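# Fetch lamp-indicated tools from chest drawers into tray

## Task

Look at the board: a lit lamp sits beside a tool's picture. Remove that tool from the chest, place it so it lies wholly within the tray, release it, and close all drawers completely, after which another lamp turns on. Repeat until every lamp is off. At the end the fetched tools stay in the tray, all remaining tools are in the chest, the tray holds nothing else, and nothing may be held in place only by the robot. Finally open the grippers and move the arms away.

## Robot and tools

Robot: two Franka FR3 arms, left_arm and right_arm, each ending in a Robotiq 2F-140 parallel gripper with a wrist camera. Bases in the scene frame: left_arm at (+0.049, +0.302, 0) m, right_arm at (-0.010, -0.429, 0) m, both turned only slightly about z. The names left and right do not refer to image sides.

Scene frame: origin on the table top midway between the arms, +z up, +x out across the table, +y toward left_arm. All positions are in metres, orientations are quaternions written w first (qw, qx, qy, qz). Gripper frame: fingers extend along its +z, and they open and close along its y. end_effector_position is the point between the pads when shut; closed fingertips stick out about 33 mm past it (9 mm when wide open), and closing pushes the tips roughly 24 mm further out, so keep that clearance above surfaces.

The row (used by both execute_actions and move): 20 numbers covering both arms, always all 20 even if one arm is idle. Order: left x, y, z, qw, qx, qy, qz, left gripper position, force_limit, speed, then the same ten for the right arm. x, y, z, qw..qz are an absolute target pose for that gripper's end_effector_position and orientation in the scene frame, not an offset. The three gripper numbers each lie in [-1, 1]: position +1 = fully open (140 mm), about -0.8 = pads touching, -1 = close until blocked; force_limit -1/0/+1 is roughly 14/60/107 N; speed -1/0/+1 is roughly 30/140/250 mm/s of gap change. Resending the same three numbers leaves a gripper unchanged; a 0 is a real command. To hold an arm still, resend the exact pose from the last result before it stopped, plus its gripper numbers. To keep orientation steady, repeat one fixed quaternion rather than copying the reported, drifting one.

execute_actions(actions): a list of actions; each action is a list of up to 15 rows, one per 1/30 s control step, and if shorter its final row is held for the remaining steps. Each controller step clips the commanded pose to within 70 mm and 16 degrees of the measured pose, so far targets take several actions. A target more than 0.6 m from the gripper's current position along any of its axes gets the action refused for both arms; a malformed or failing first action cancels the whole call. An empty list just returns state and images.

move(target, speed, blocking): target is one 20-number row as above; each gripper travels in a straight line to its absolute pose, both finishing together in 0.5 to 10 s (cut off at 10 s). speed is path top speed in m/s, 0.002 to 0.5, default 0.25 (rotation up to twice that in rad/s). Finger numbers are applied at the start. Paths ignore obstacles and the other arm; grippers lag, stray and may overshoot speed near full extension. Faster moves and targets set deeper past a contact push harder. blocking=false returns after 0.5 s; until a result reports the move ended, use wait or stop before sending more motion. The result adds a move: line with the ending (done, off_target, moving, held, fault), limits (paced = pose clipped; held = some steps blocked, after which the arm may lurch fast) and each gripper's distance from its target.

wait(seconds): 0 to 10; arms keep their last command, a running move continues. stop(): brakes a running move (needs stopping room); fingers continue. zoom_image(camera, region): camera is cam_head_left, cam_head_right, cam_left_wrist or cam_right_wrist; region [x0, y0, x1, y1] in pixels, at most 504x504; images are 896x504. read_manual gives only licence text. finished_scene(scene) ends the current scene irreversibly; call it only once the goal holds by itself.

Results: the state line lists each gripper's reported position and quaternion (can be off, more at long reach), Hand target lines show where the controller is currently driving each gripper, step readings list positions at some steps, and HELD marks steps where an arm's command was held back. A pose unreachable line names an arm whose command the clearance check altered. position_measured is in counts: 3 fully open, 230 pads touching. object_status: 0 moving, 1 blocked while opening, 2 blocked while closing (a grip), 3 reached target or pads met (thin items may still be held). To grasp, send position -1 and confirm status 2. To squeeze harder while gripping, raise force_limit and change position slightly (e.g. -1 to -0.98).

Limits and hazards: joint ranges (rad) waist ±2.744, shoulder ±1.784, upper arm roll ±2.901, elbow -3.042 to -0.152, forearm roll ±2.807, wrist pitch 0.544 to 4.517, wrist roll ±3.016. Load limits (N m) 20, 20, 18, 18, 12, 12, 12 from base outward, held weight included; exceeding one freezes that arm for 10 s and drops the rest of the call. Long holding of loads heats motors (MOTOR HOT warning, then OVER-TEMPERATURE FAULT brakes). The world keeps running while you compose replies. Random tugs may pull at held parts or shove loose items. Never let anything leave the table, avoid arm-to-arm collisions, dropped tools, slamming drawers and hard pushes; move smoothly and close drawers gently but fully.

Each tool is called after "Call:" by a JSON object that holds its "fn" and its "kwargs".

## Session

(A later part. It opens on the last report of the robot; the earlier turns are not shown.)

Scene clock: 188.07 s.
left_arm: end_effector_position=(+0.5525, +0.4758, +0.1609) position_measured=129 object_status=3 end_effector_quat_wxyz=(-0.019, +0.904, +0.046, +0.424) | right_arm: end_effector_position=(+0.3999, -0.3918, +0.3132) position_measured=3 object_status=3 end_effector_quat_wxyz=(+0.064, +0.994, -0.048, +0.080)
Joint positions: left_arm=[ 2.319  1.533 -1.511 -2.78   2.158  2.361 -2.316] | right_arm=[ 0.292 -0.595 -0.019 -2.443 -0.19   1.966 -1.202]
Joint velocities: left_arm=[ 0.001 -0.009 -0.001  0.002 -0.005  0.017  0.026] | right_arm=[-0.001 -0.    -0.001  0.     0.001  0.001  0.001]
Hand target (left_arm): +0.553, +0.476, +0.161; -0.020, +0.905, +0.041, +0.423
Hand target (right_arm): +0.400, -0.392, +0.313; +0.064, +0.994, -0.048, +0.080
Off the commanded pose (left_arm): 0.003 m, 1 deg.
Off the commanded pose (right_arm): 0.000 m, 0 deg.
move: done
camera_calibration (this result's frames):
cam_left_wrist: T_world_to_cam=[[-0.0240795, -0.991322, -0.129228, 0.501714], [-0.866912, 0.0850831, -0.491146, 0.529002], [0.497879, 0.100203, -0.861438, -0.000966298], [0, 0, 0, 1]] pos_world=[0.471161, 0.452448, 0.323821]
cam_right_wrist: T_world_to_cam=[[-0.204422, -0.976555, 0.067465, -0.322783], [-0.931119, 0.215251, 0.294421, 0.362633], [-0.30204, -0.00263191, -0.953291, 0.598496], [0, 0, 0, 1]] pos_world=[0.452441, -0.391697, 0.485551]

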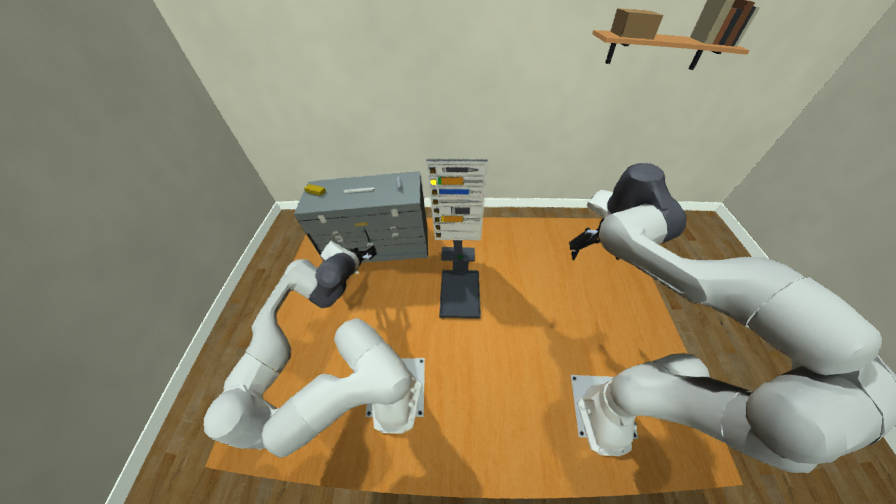

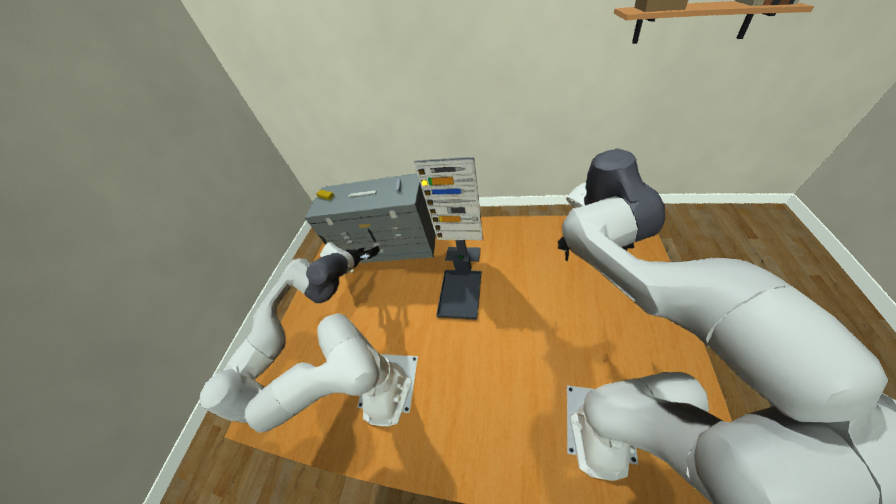

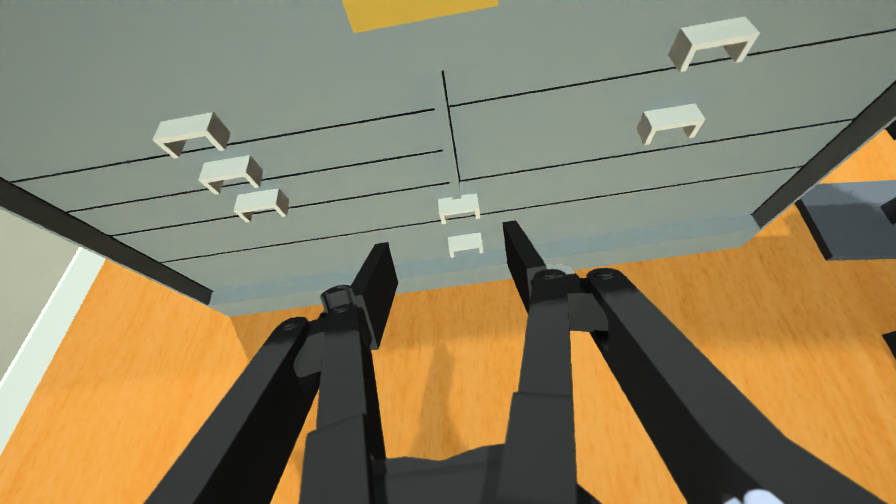

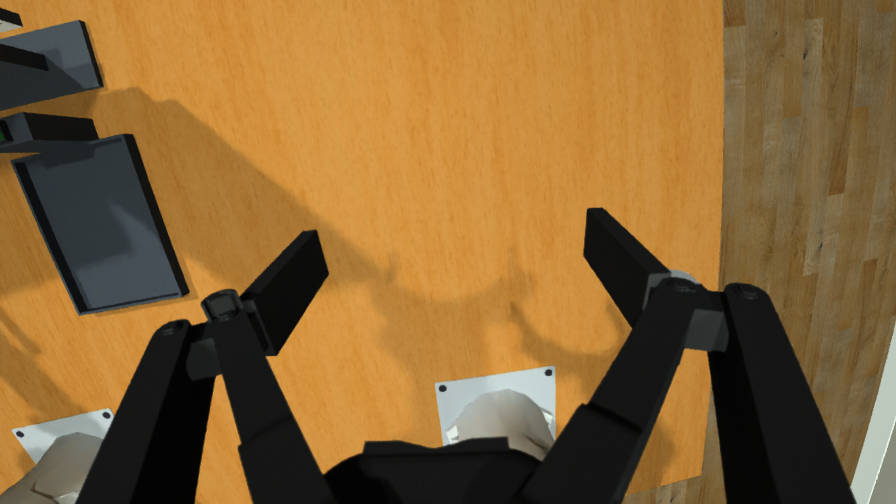

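Call:
{"fn": "move", "kwargs": {"target": [0.602,0.474,0.132,-0.019,0.905,0.040,0.423,0,1,0,0.40,-0.392,0.313,0.064,0.994,-0.048,0.080,1,0,0], "speed": 0.06}}

Call:
{"fn": "move", "kwargs": {"target": [0.602,0.474,0.132,-0.019,0.905,0.040,0.423,-1,1,0,0.40,-0.392,0.313,0.064,0.994,-0.048,0.080,1,0,0]}}

Call:
{"fn": "move", "kwargs": {"target": [0.44,0.459,0.132,-0.019,0.905,0.040,0.423,-1,1,0,0.40,-0.392,0.313,0.064,0.994,-0.048,0.080,1,0,0], "speed": 0.06}}

Scene clock: 189.50 s.
left_arm: end_effector_position=(+0.6008, +0.4714, +0.1346) position_measured=129 object_status=3 end_effector_quat_wxyz=(-0.019, +0.905, +0.034, +0.424) | right_arm: end_effector_position=(+0.3999, -0.3918, +0.3132) position_measured=3 object_status=3 end_effector_quat_wxyz=(+0.064, +0.994, -0.048, +0.080)
Joint positions: left_arm=[ 2.126  1.579 -1.446 -2.646  2.266  2.334 -2.358] | right_arm=[ 0.292 -0.595 -0.019 -2.443 -0.19   1.966 -1.202]
Joint velocities: left_arm=[-0.002  0.008  0.002  0.001  0.007 -0.006 -0.012] | right_arm=[-0.    -0.001 -0.     0.001 -0.001 -0.001  0.   ]
Hand target (left_arm): +0.602, +0.474, +0.133; -0.019, +0.905, +0.039, +0.424
Hand target (right_arm): +0.400, -0.392, +0.313; +0.064, +0.994, -0.048, +0.080
Off the commanded pose (left_arm): 0.004 m, 1 deg.
Off the commanded pose (right_arm): 0.000 m, 0 deg.
move: off_target (left_arm)
camera_calibration (this result's frames):
cam_left_wrist: T_world_to_cam=[[-0.0461525, -0.989309, -0.13834, 0.508665], [-0.864512, 0.108943, -0.490664, 0.545541], [0.500489, 0.0969513, -0.860297, -0.0473799], [0, 0, 0, 1]] pos_world=[0.518816, 0.448388, 0.297285]
cam_right_wrist: T_world_to_cam=[[-0.204422, -0.976555, 0.0674648, -0.322783], [-0.931119, 0.215251, 0.294421, 0.362633], [-0.30204, -0.00263166, -0.953292, 0.598496], [0, 0, 0, 1]] pos_world=[0.452441, -0.391698, 0.485551]

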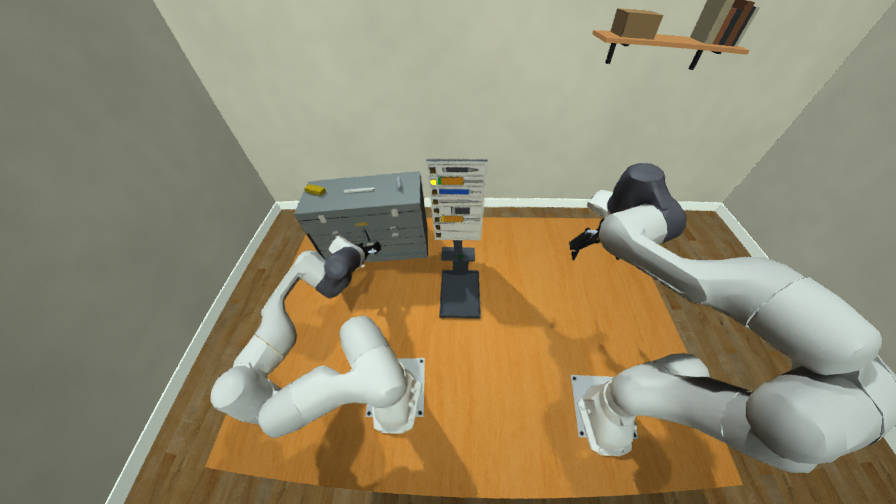

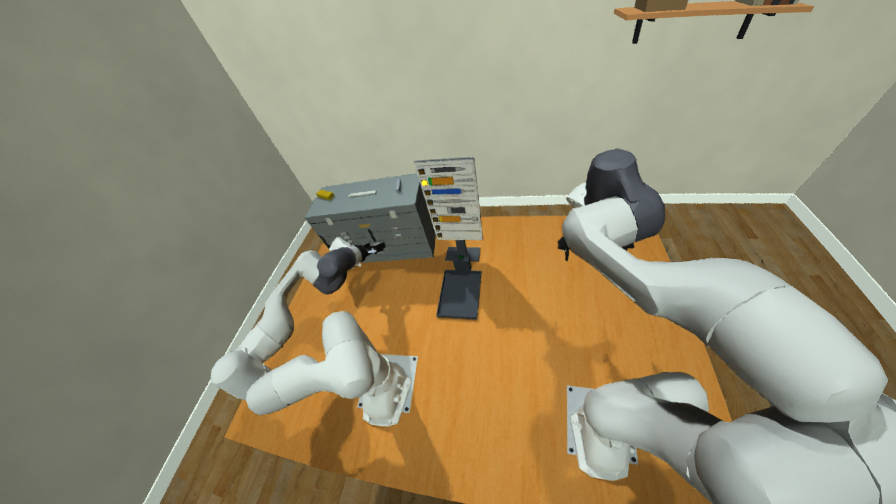

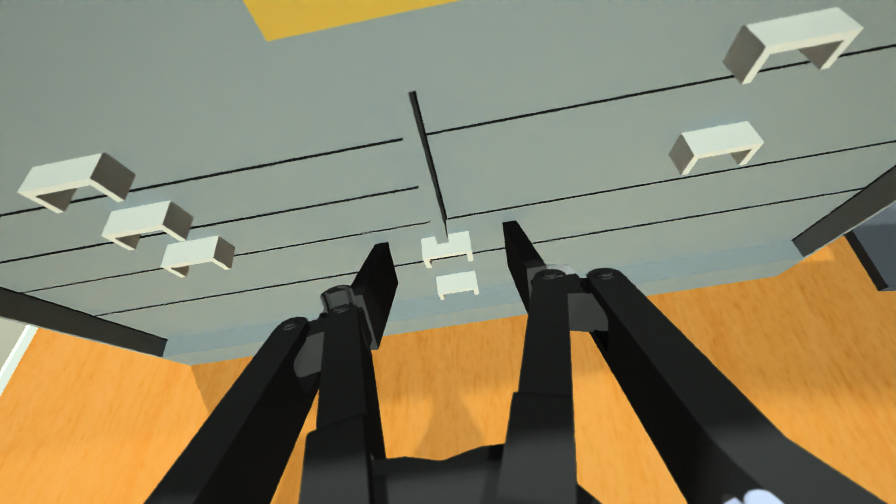

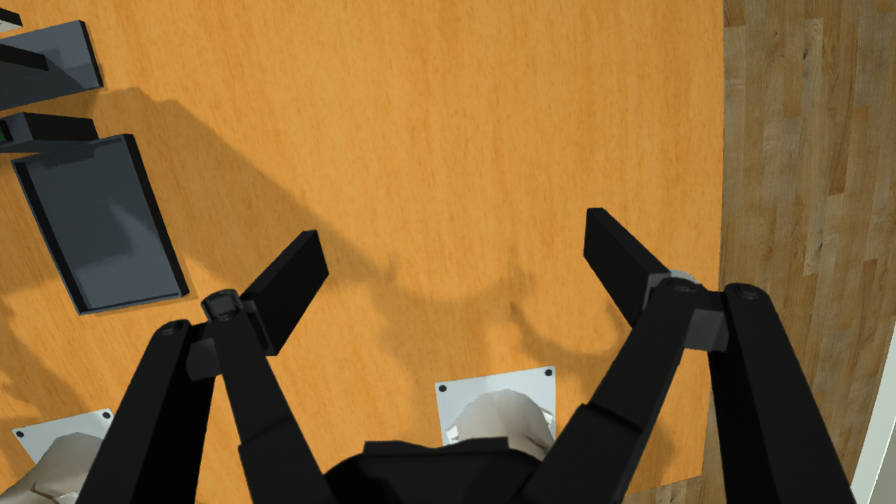

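Scene clock: 190.20 s.
left_arm: end_effector_position=(+0.5997, +0.4716, +0.1330) position_measured=197 object_status=2 end_effector_quat_wxyz=(-0.019, +0.905, +0.035, +0.422) | right_arm: end_effector_position=(+0.3999, -0.3918, +0.3132) position_measured=3 object_status=3 end_effector_quat_wxyz=(+0.064, +0.994, -0.048, +0.080)
Joint positions: left_arm=[ 2.128  1.581 -1.444 -2.648  2.266  2.329 -2.358] | right_arm=[ 0.292 -0.595 -0.019 -2.443 -0.19   1.966 -1.202]
Joint velocities: left_arm=[ 0.     0.002  0.    -0.001 -0.    -0.001 -0.   ] | right_arm=[ 0.    -0.001 -0.    -0.    -0.001  0.    -0.001]
Hand target (left_arm): +0.602, +0.474, +0.132; -0.019, +0.905, +0.040, +0.423
Hand target (right_arm): +0.400, -0.392, +0.313; +0.064, +0.994, -0.048, +0.080
Off the commanded pose (left_arm): 0.003 m, 1 deg.
Off the commanded pose (right_arm): 0.000 m, 0 deg.
move: done
camera_calibration (this result's frames):
cam_left_wrist: T_world_to_cam=[[-0.0443926, -0.989456, -0.137864, 0.507535], [-0.866643, 0.106789, -0.487366, 0.545682], [0.496949, 0.0978437, -0.862246, -0.0463134], [0, 0, 0, 1]] pos_world=[0.518458, 0.448442, 0.295984]
cam_right_wrist: T_world_to_cam=[[-0.204422, -0.976555, 0.0674648, -0.322783], [-0.931119, 0.215251, 0.294421, 0.362633], [-0.30204, -0.00263171, -0.953292, 0.598496], [0, 0, 0, 1]] pos_world=[0.452441, -0.391698, 0.485551]

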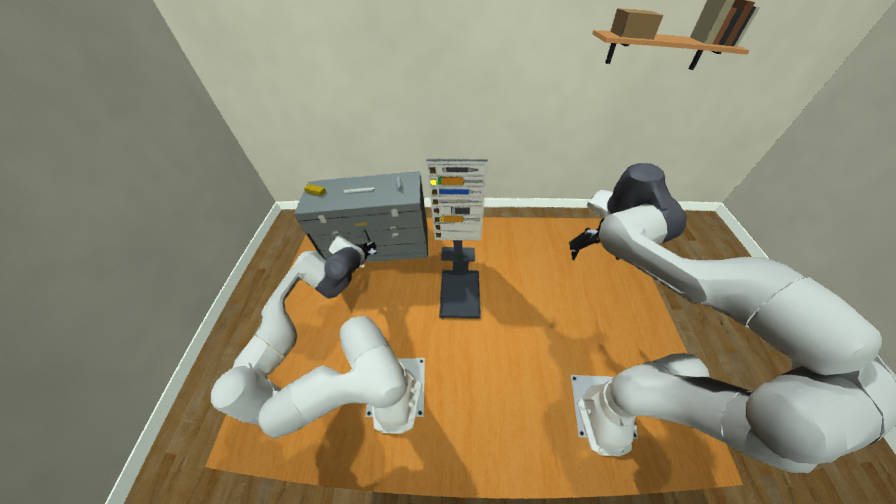

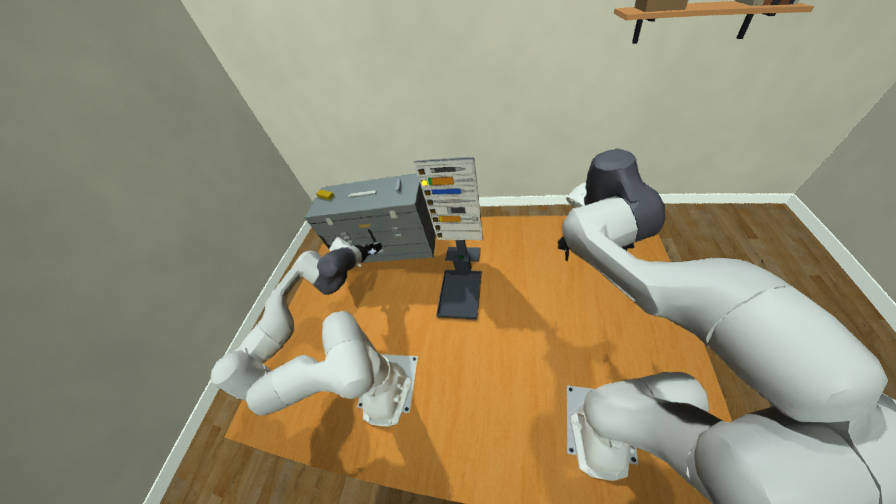

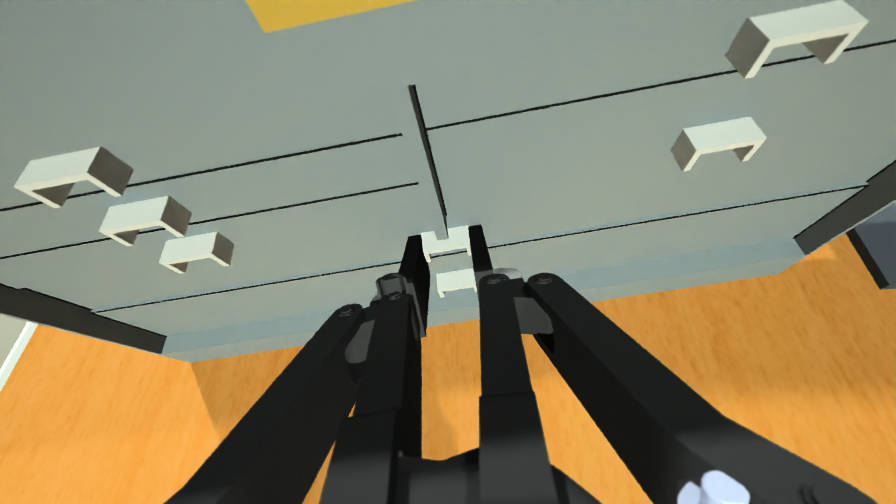

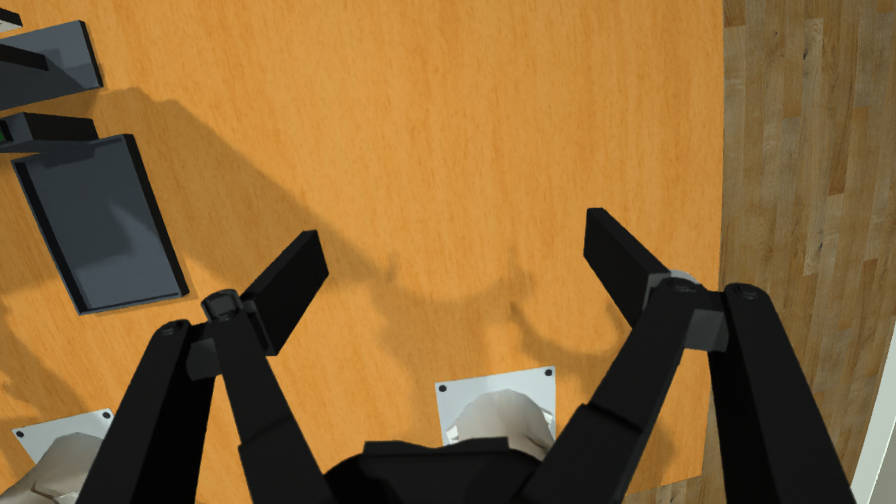

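Scene clock: 193.63 s.
left_arm: end_effector_position=(+0.4440, +0.4572, +0.1310) position_measured=197 object_status=2 end_effector_quat_wxyz=(-0.016, +0.907, +0.026, +0.421) | right_arm: end_effector_position=(+0.3999, -0.3918, +0.3132) position_measured=3 object_status=3 end_effector_quat_wxyz=(+0.064, +0.994, -0.048, +0.080)
Joint positions: left_arm=[ 2.726  1.08  -1.477 -2.976  2.273  2.864 -2.39 ] | right_arm=[ 0.292 -0.595 -0.019 -2.443 -0.19   1.966 -1.202]
Joint velocities: left_arm=[-0.    -0.154 -0.068  0.028  0.104  0.136 -0.214] | right_arm=[-0.001 -0.001 -0.     0.     0.    -0.     0.   ]
Hand target (left_arm): +0.442, +0.460, +0.129; -0.013, +0.907, +0.040, +0.419
Hand target (right_arm): +0.400, -0.392, +0.313; +0.064, +0.994, -0.048, +0.080
Off the commanded pose (left_arm): 0.004 m, 2 deg.
Off the commanded pose (right_arm): 0.000 m, 0 deg.
joint sent to its limit (left arm) — the command would take joint 1 (waist) past its upper limit, so that joint was sent only as far as its limit.
move: off_target (left_arm)
camera_calibration (this result's frames):
cam_left_wrist: T_world_to_cam=[[-0.0646251, -0.987921, -0.140837, 0.494819], [-0.866177, 0.125616, -0.483692, 0.401955], [0.495541, 0.0907314, -0.863833, 0.0348543], [0, 0, 0, 1]] pos_world=[0.36287, 0.435188, 0.29422]
cam_right_wrist: T_world_to_cam=[[-0.204422, -0.976555, 0.0674648, -0.322783], [-0.931119, 0.215251, 0.294421, 0.362633], [-0.30204, -0.00263168, -0.953292, 0.598496], [0, 0, 0, 1]] pos_world=[0.452441, -0.391698, 0.485551]

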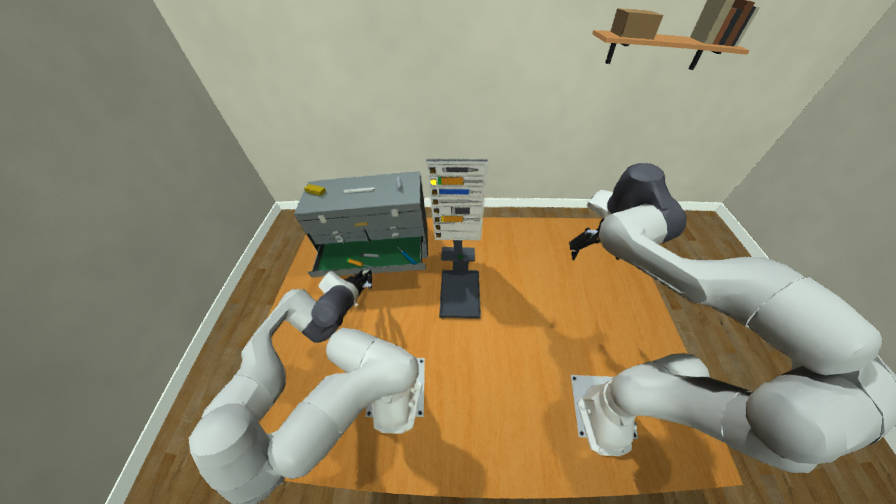

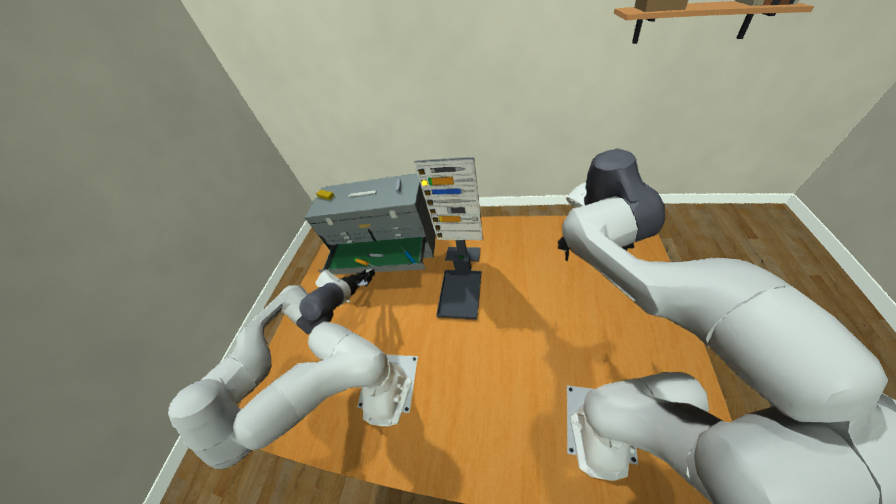

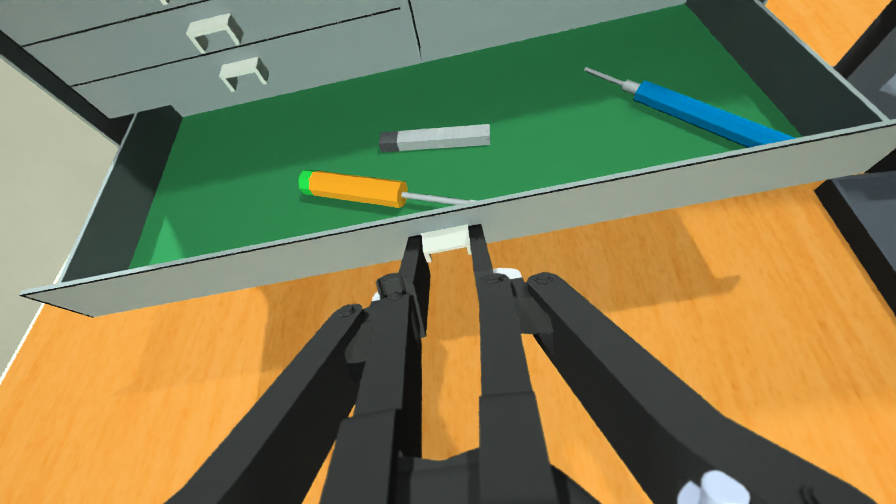

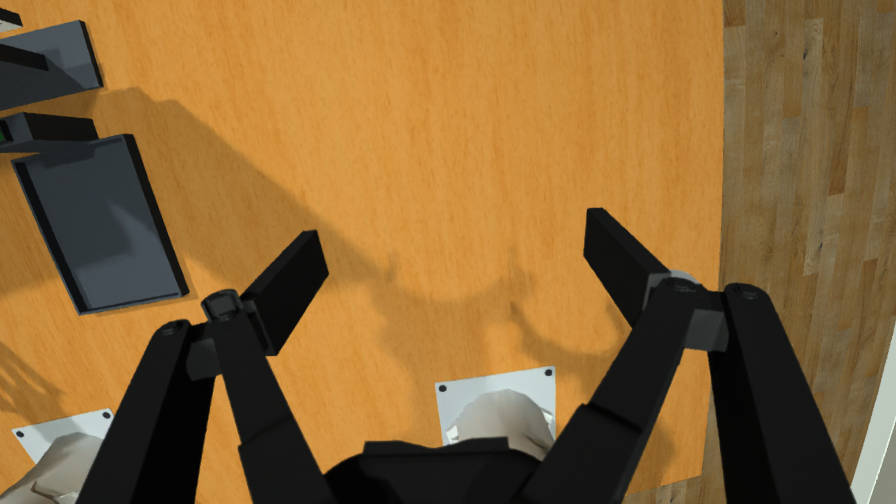

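Call:
{"fn": "move", "kwargs": {"target": [0.444,0.457,0.131,-0.019,0.905,0.040,0.423,0.2,1,0,0.40,-0.392,0.313,0.064,0.994,-0.048,0.080,1,0,0]}}

Call:
{"fn": "move", "kwargs": {"target": [0.43,0.457,0.22,0,0.98,-0.1,0.17,0.2,1,0,0.40,-0.392,0.313,0.064,0.994,-0.048,0.080,1,0,0], "speed": 0.15}}

Call:
{"fn": "move", "kwargs": {"target": [0.528,0.514,0.20,0,0.574,-0.819,0,-0.2,0,0,0.40,-0.392,0.313,0.064,0.994,-0.048,0.080,1,0,0], "speed": 0.3}}

Scene clock: 194.63 s.
left_arm: end_effector_position=(+0.4442, +0.4563, +0.1307) position_measured=104 object_status=3 end_effector_quat_wxyz=(-0.018, +0.905, +0.035, +0.423) | right_arm: end_effector_position=(+0.3999, -0.3918, +0.3132) position_measured=3 object_status=3 end_effector_quat_wxyz=(+0.064, +0.994, -0.048, +0.080)
Joint positions: left_arm=[ 2.726  1.084 -1.483 -2.981  2.307  2.851 -2.444] | right_arm=[ 0.292 -0.595 -0.019 -2.443 -0.19   1.966 -1.202]
Joint velocities: left_arm=[ 0.001  0.001 -0.001 -0.     0.011 -0.014 -0.027] | right_arm=[ 0.     0.    -0.002  0.001  0.001  0.     0.   ]
Hand target (left_arm): +0.444, +0.457, +0.131; -0.019, +0.905, +0.040, +0.423
Hand target (right_arm): +0.400, -0.392, +0.313; +0.064, +0.994, -0.048, +0.080
Off the commanded pose (left_arm): 0.001 m, 1 deg.
Off the commanded pose (right_arm): 0.000 m, 0 deg.
joint sent to its limit (left arm) — the command would take joint 1 (waist) past its upper limit, so that joint was sent only as far as its limit.
move: done
camera_calibration (this result's frames):
cam_left_wrist: T_world_to_cam=[[-0.0455006, -0.989612, -0.136377, 0.485595], [-0.866361, 0.107058, -0.487808, 0.411231], [0.497341, 0.0959558, -0.862232, 0.0312414], [0, 0, 0, 1]] pos_world=[0.362832, 0.433527, 0.293763]
cam_right_wrist: T_world_to_cam=[[-0.204422, -0.976555, 0.0674649, -0.322783], [-0.93112, 0.21525, 0.294421, 0.362633], [-0.30204, -0.00263191, -0.953292, 0.598496], [0, 0, 0, 1]] pos_world=[0.452441, -0.391697, 0.485551]

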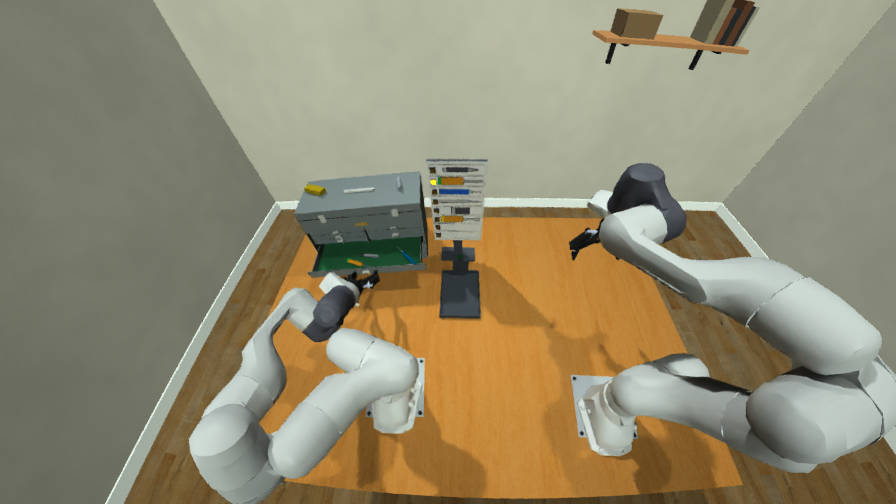

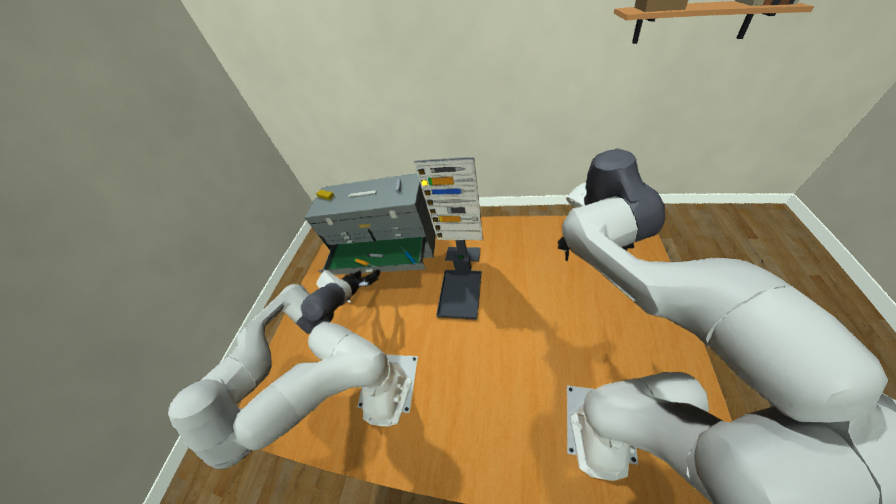

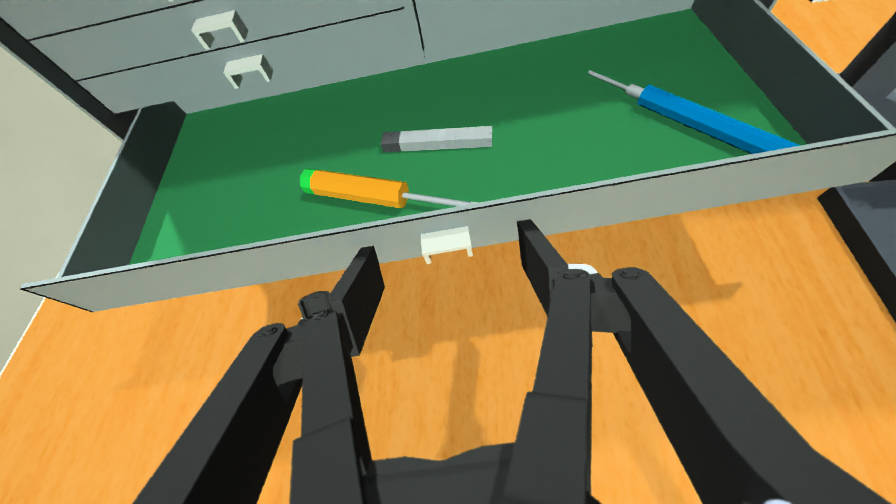

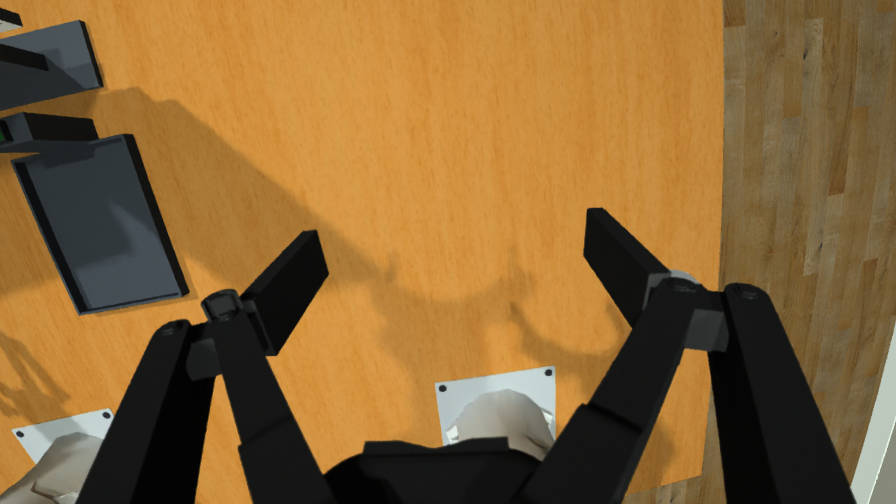

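Scene clock: 197.37 s.
left_arm: end_effector_position=(+0.4340, +0.4624, +0.2190) position_measured=104 object_status=3 end_effector_quat_wxyz=(-0.008, +0.981, -0.090, +0.172) | right_arm: end_effector_position=(+0.3999, -0.3918, +0.3132) position_measured=3 object_status=3 end_effector_quat_wxyz=(+0.064, +0.994, -0.048, +0.080)
Joint positions: left_arm=[ 2.544  1.143 -2.163 -2.733  0.933  2.093 -1.603] | right_arm=[ 0.292 -0.595 -0.019 -2.443 -0.19   1.966 -1.202]
Joint velocities: left_arm=[-0.004  0.003 -0.001  0.001  0.001 -0.015  0.023] | right_arm=[-0.001 -0.001 -0.001 -0.    -0.    -0.001 -0.002]
Hand target (left_arm): +0.433, +0.462, +0.219; -0.007, +0.981, -0.095, +0.171
Hand target (right_arm): +0.400, -0.392, +0.313; +0.064, +0.994, -0.048, +0.080
Off the commanded pose (left_arm): 0.007 m, 2 deg.
Off the commanded pose (right_arm): 0.000 m, 0 deg.
move: off_target (left_arm)
camera_calibration (this result's frames):
cam_left_wrist: T_world_to_cam=[[-0.341189, -0.93491, -0.0976399, 0.597735], [-0.939867, 0.341008, 0.0190584, 0.257589], [0.015478, 0.0982711, -0.995039, 0.348974], [0, 0, 0, 1]] pos_world=[0.440639, 0.436694, 0.400696]
cam_right_wrist: T_world_to_cam=[[-0.204422, -0.976555, 0.0674648, -0.322783], [-0.931119, 0.215251, 0.294421, 0.362633], [-0.30204, -0.00263175, -0.953292, 0.598496], [0, 0, 0, 1]] pos_world=[0.452441, -0.391698, 0.485551]

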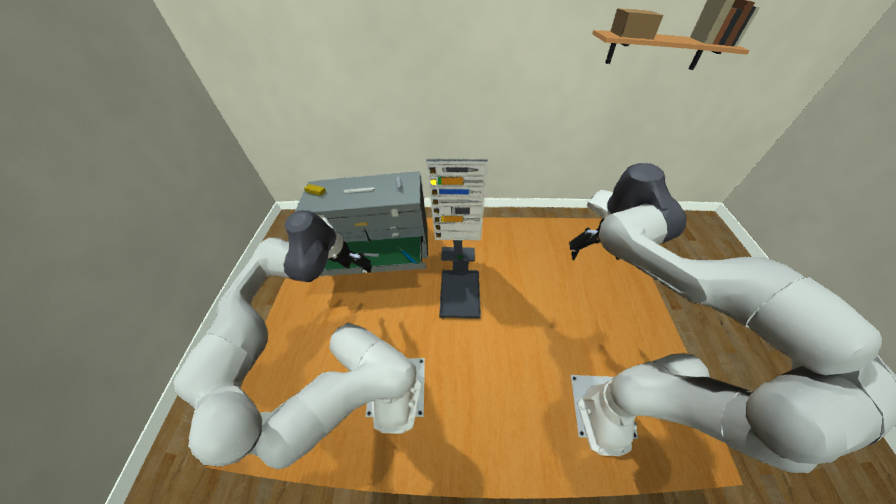

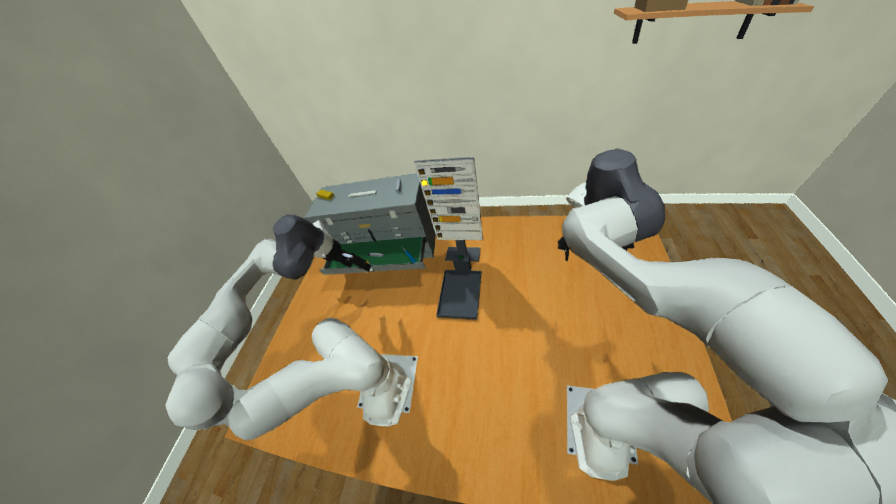

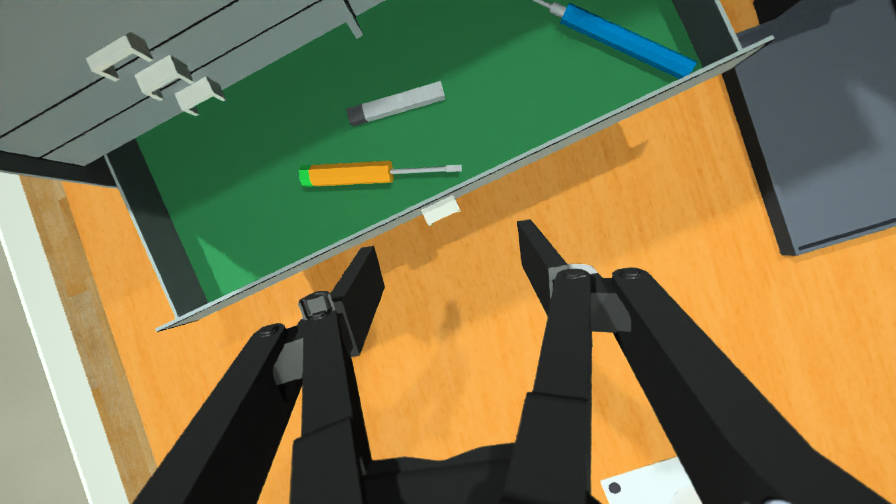

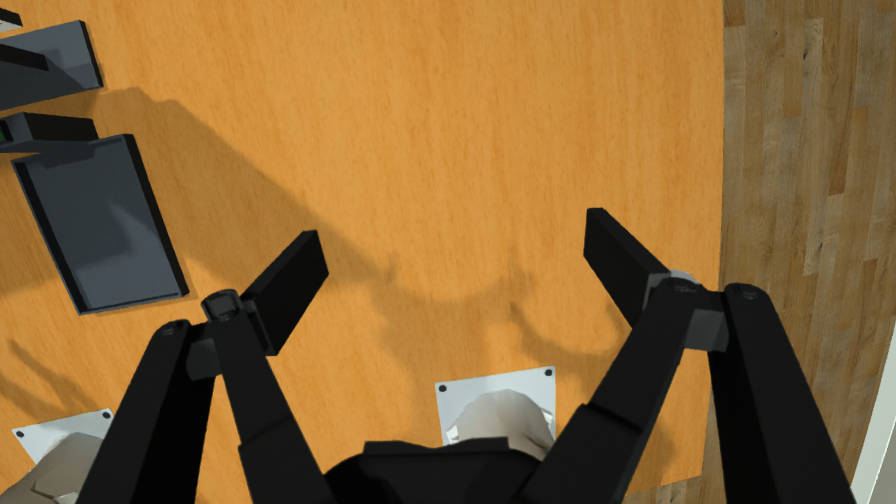

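Scene clock: 201.30 s.
left_arm: end_effector_position=(+0.5303, +0.5120, +0.2038) position_measured=154 object_status=3 end_effector_quat_wxyz=(+0.006, -0.580, +0.814, -0.001) | right_arm: end_effector_position=(+0.3999, -0.3918, +0.3132) position_measured=3 object_status=3 end_effector_quat_wxyz=(+0.064, +0.994, -0.048, +0.080)
Joint positions: left_arm=[ 1.721  1.264 -1.869 -2.082  1.165  1.482 -0.031] | right_arm=[ 0.292 -0.595 -0.019 -2.443 -0.19   1.966 -1.202]
Joint velocities: left_arm=[-0.    -0.001  0.001 -0.     0.     0.     0.03 ] | right_arm=[ 0.002 -0.001 -0.    -0.001  0.001 -0.     0.   ]
Hand target (left_arm): +0.530, +0.513, +0.203; +0.005, -0.574, +0.819, +0.001
Hand target (right_arm): +0.400, -0.392, +0.313; +0.064, +0.994, -0.048, +0.080
Off the commanded pose (left_arm): 0.005 m, 1 deg.
Off the commanded pose (right_arm): 0.000 m, 0 deg.
move: off_target (left_arm)
camera_calibration (this result's frames):
cam_left_wrist: T_world_to_cam=[[-0.870161, 0.492761, 0.00271006, 0.204598], [0.462309, 0.814458, 0.350611, -0.72217], [0.17056, 0.306341, -0.936517, 0.126739], [0, 0, 0, 1]] pos_world=[0.490283, 0.448534, 0.37134]
cam_right_wrist: T_world_to_cam=[[-0.204422, -0.976555, 0.0674649, -0.322783], [-0.931119, 0.215251, 0.294421, 0.362633], [-0.30204, -0.00263167, -0.953291, 0.598496], [0, 0, 0, 1]] pos_world=[0.452441, -0.391698, 0.485551]

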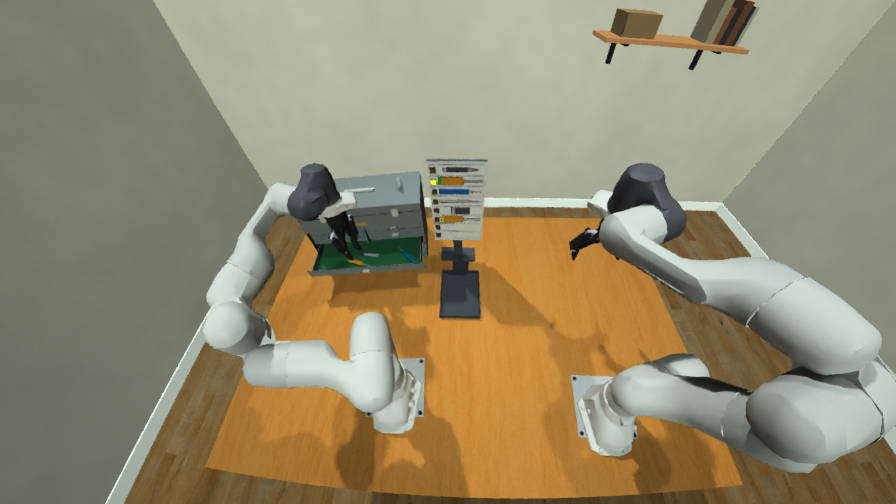

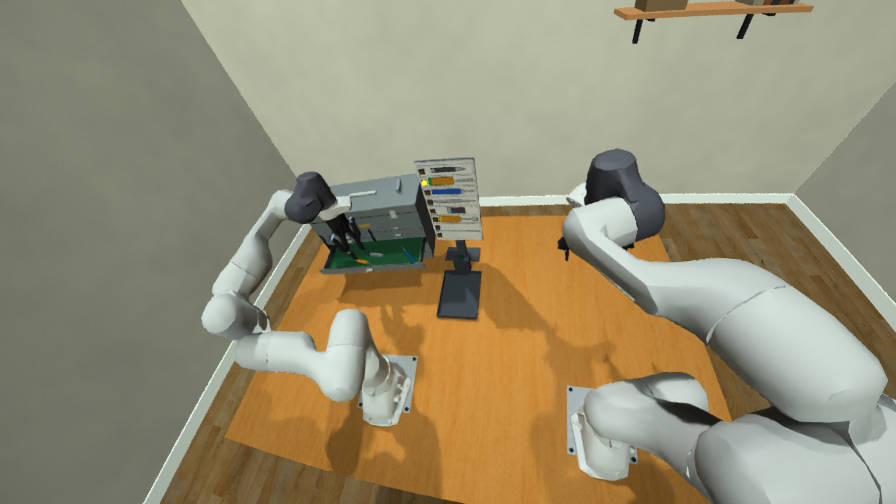

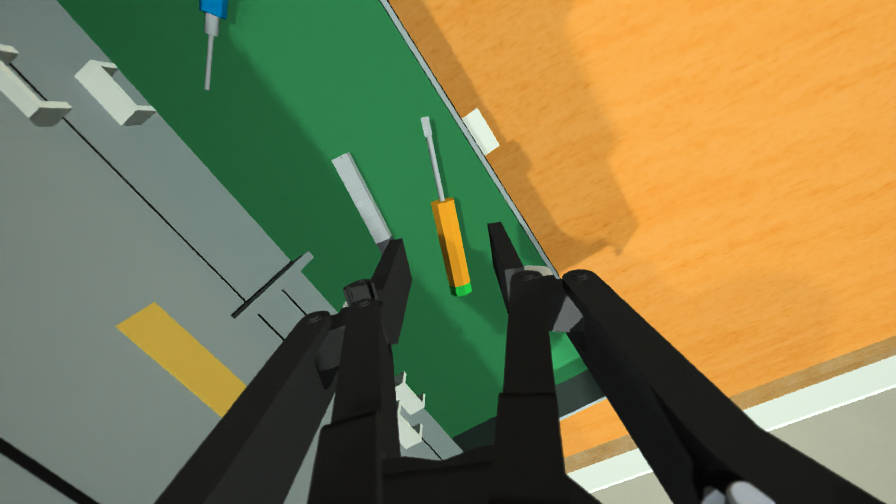

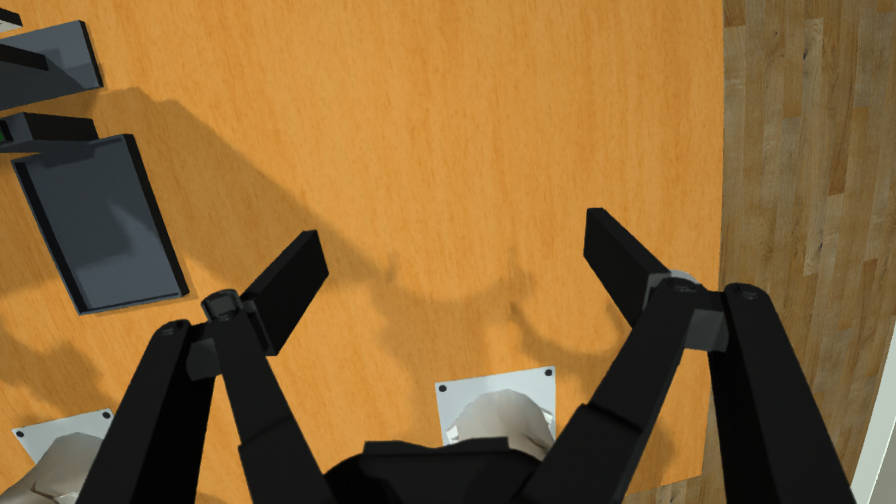

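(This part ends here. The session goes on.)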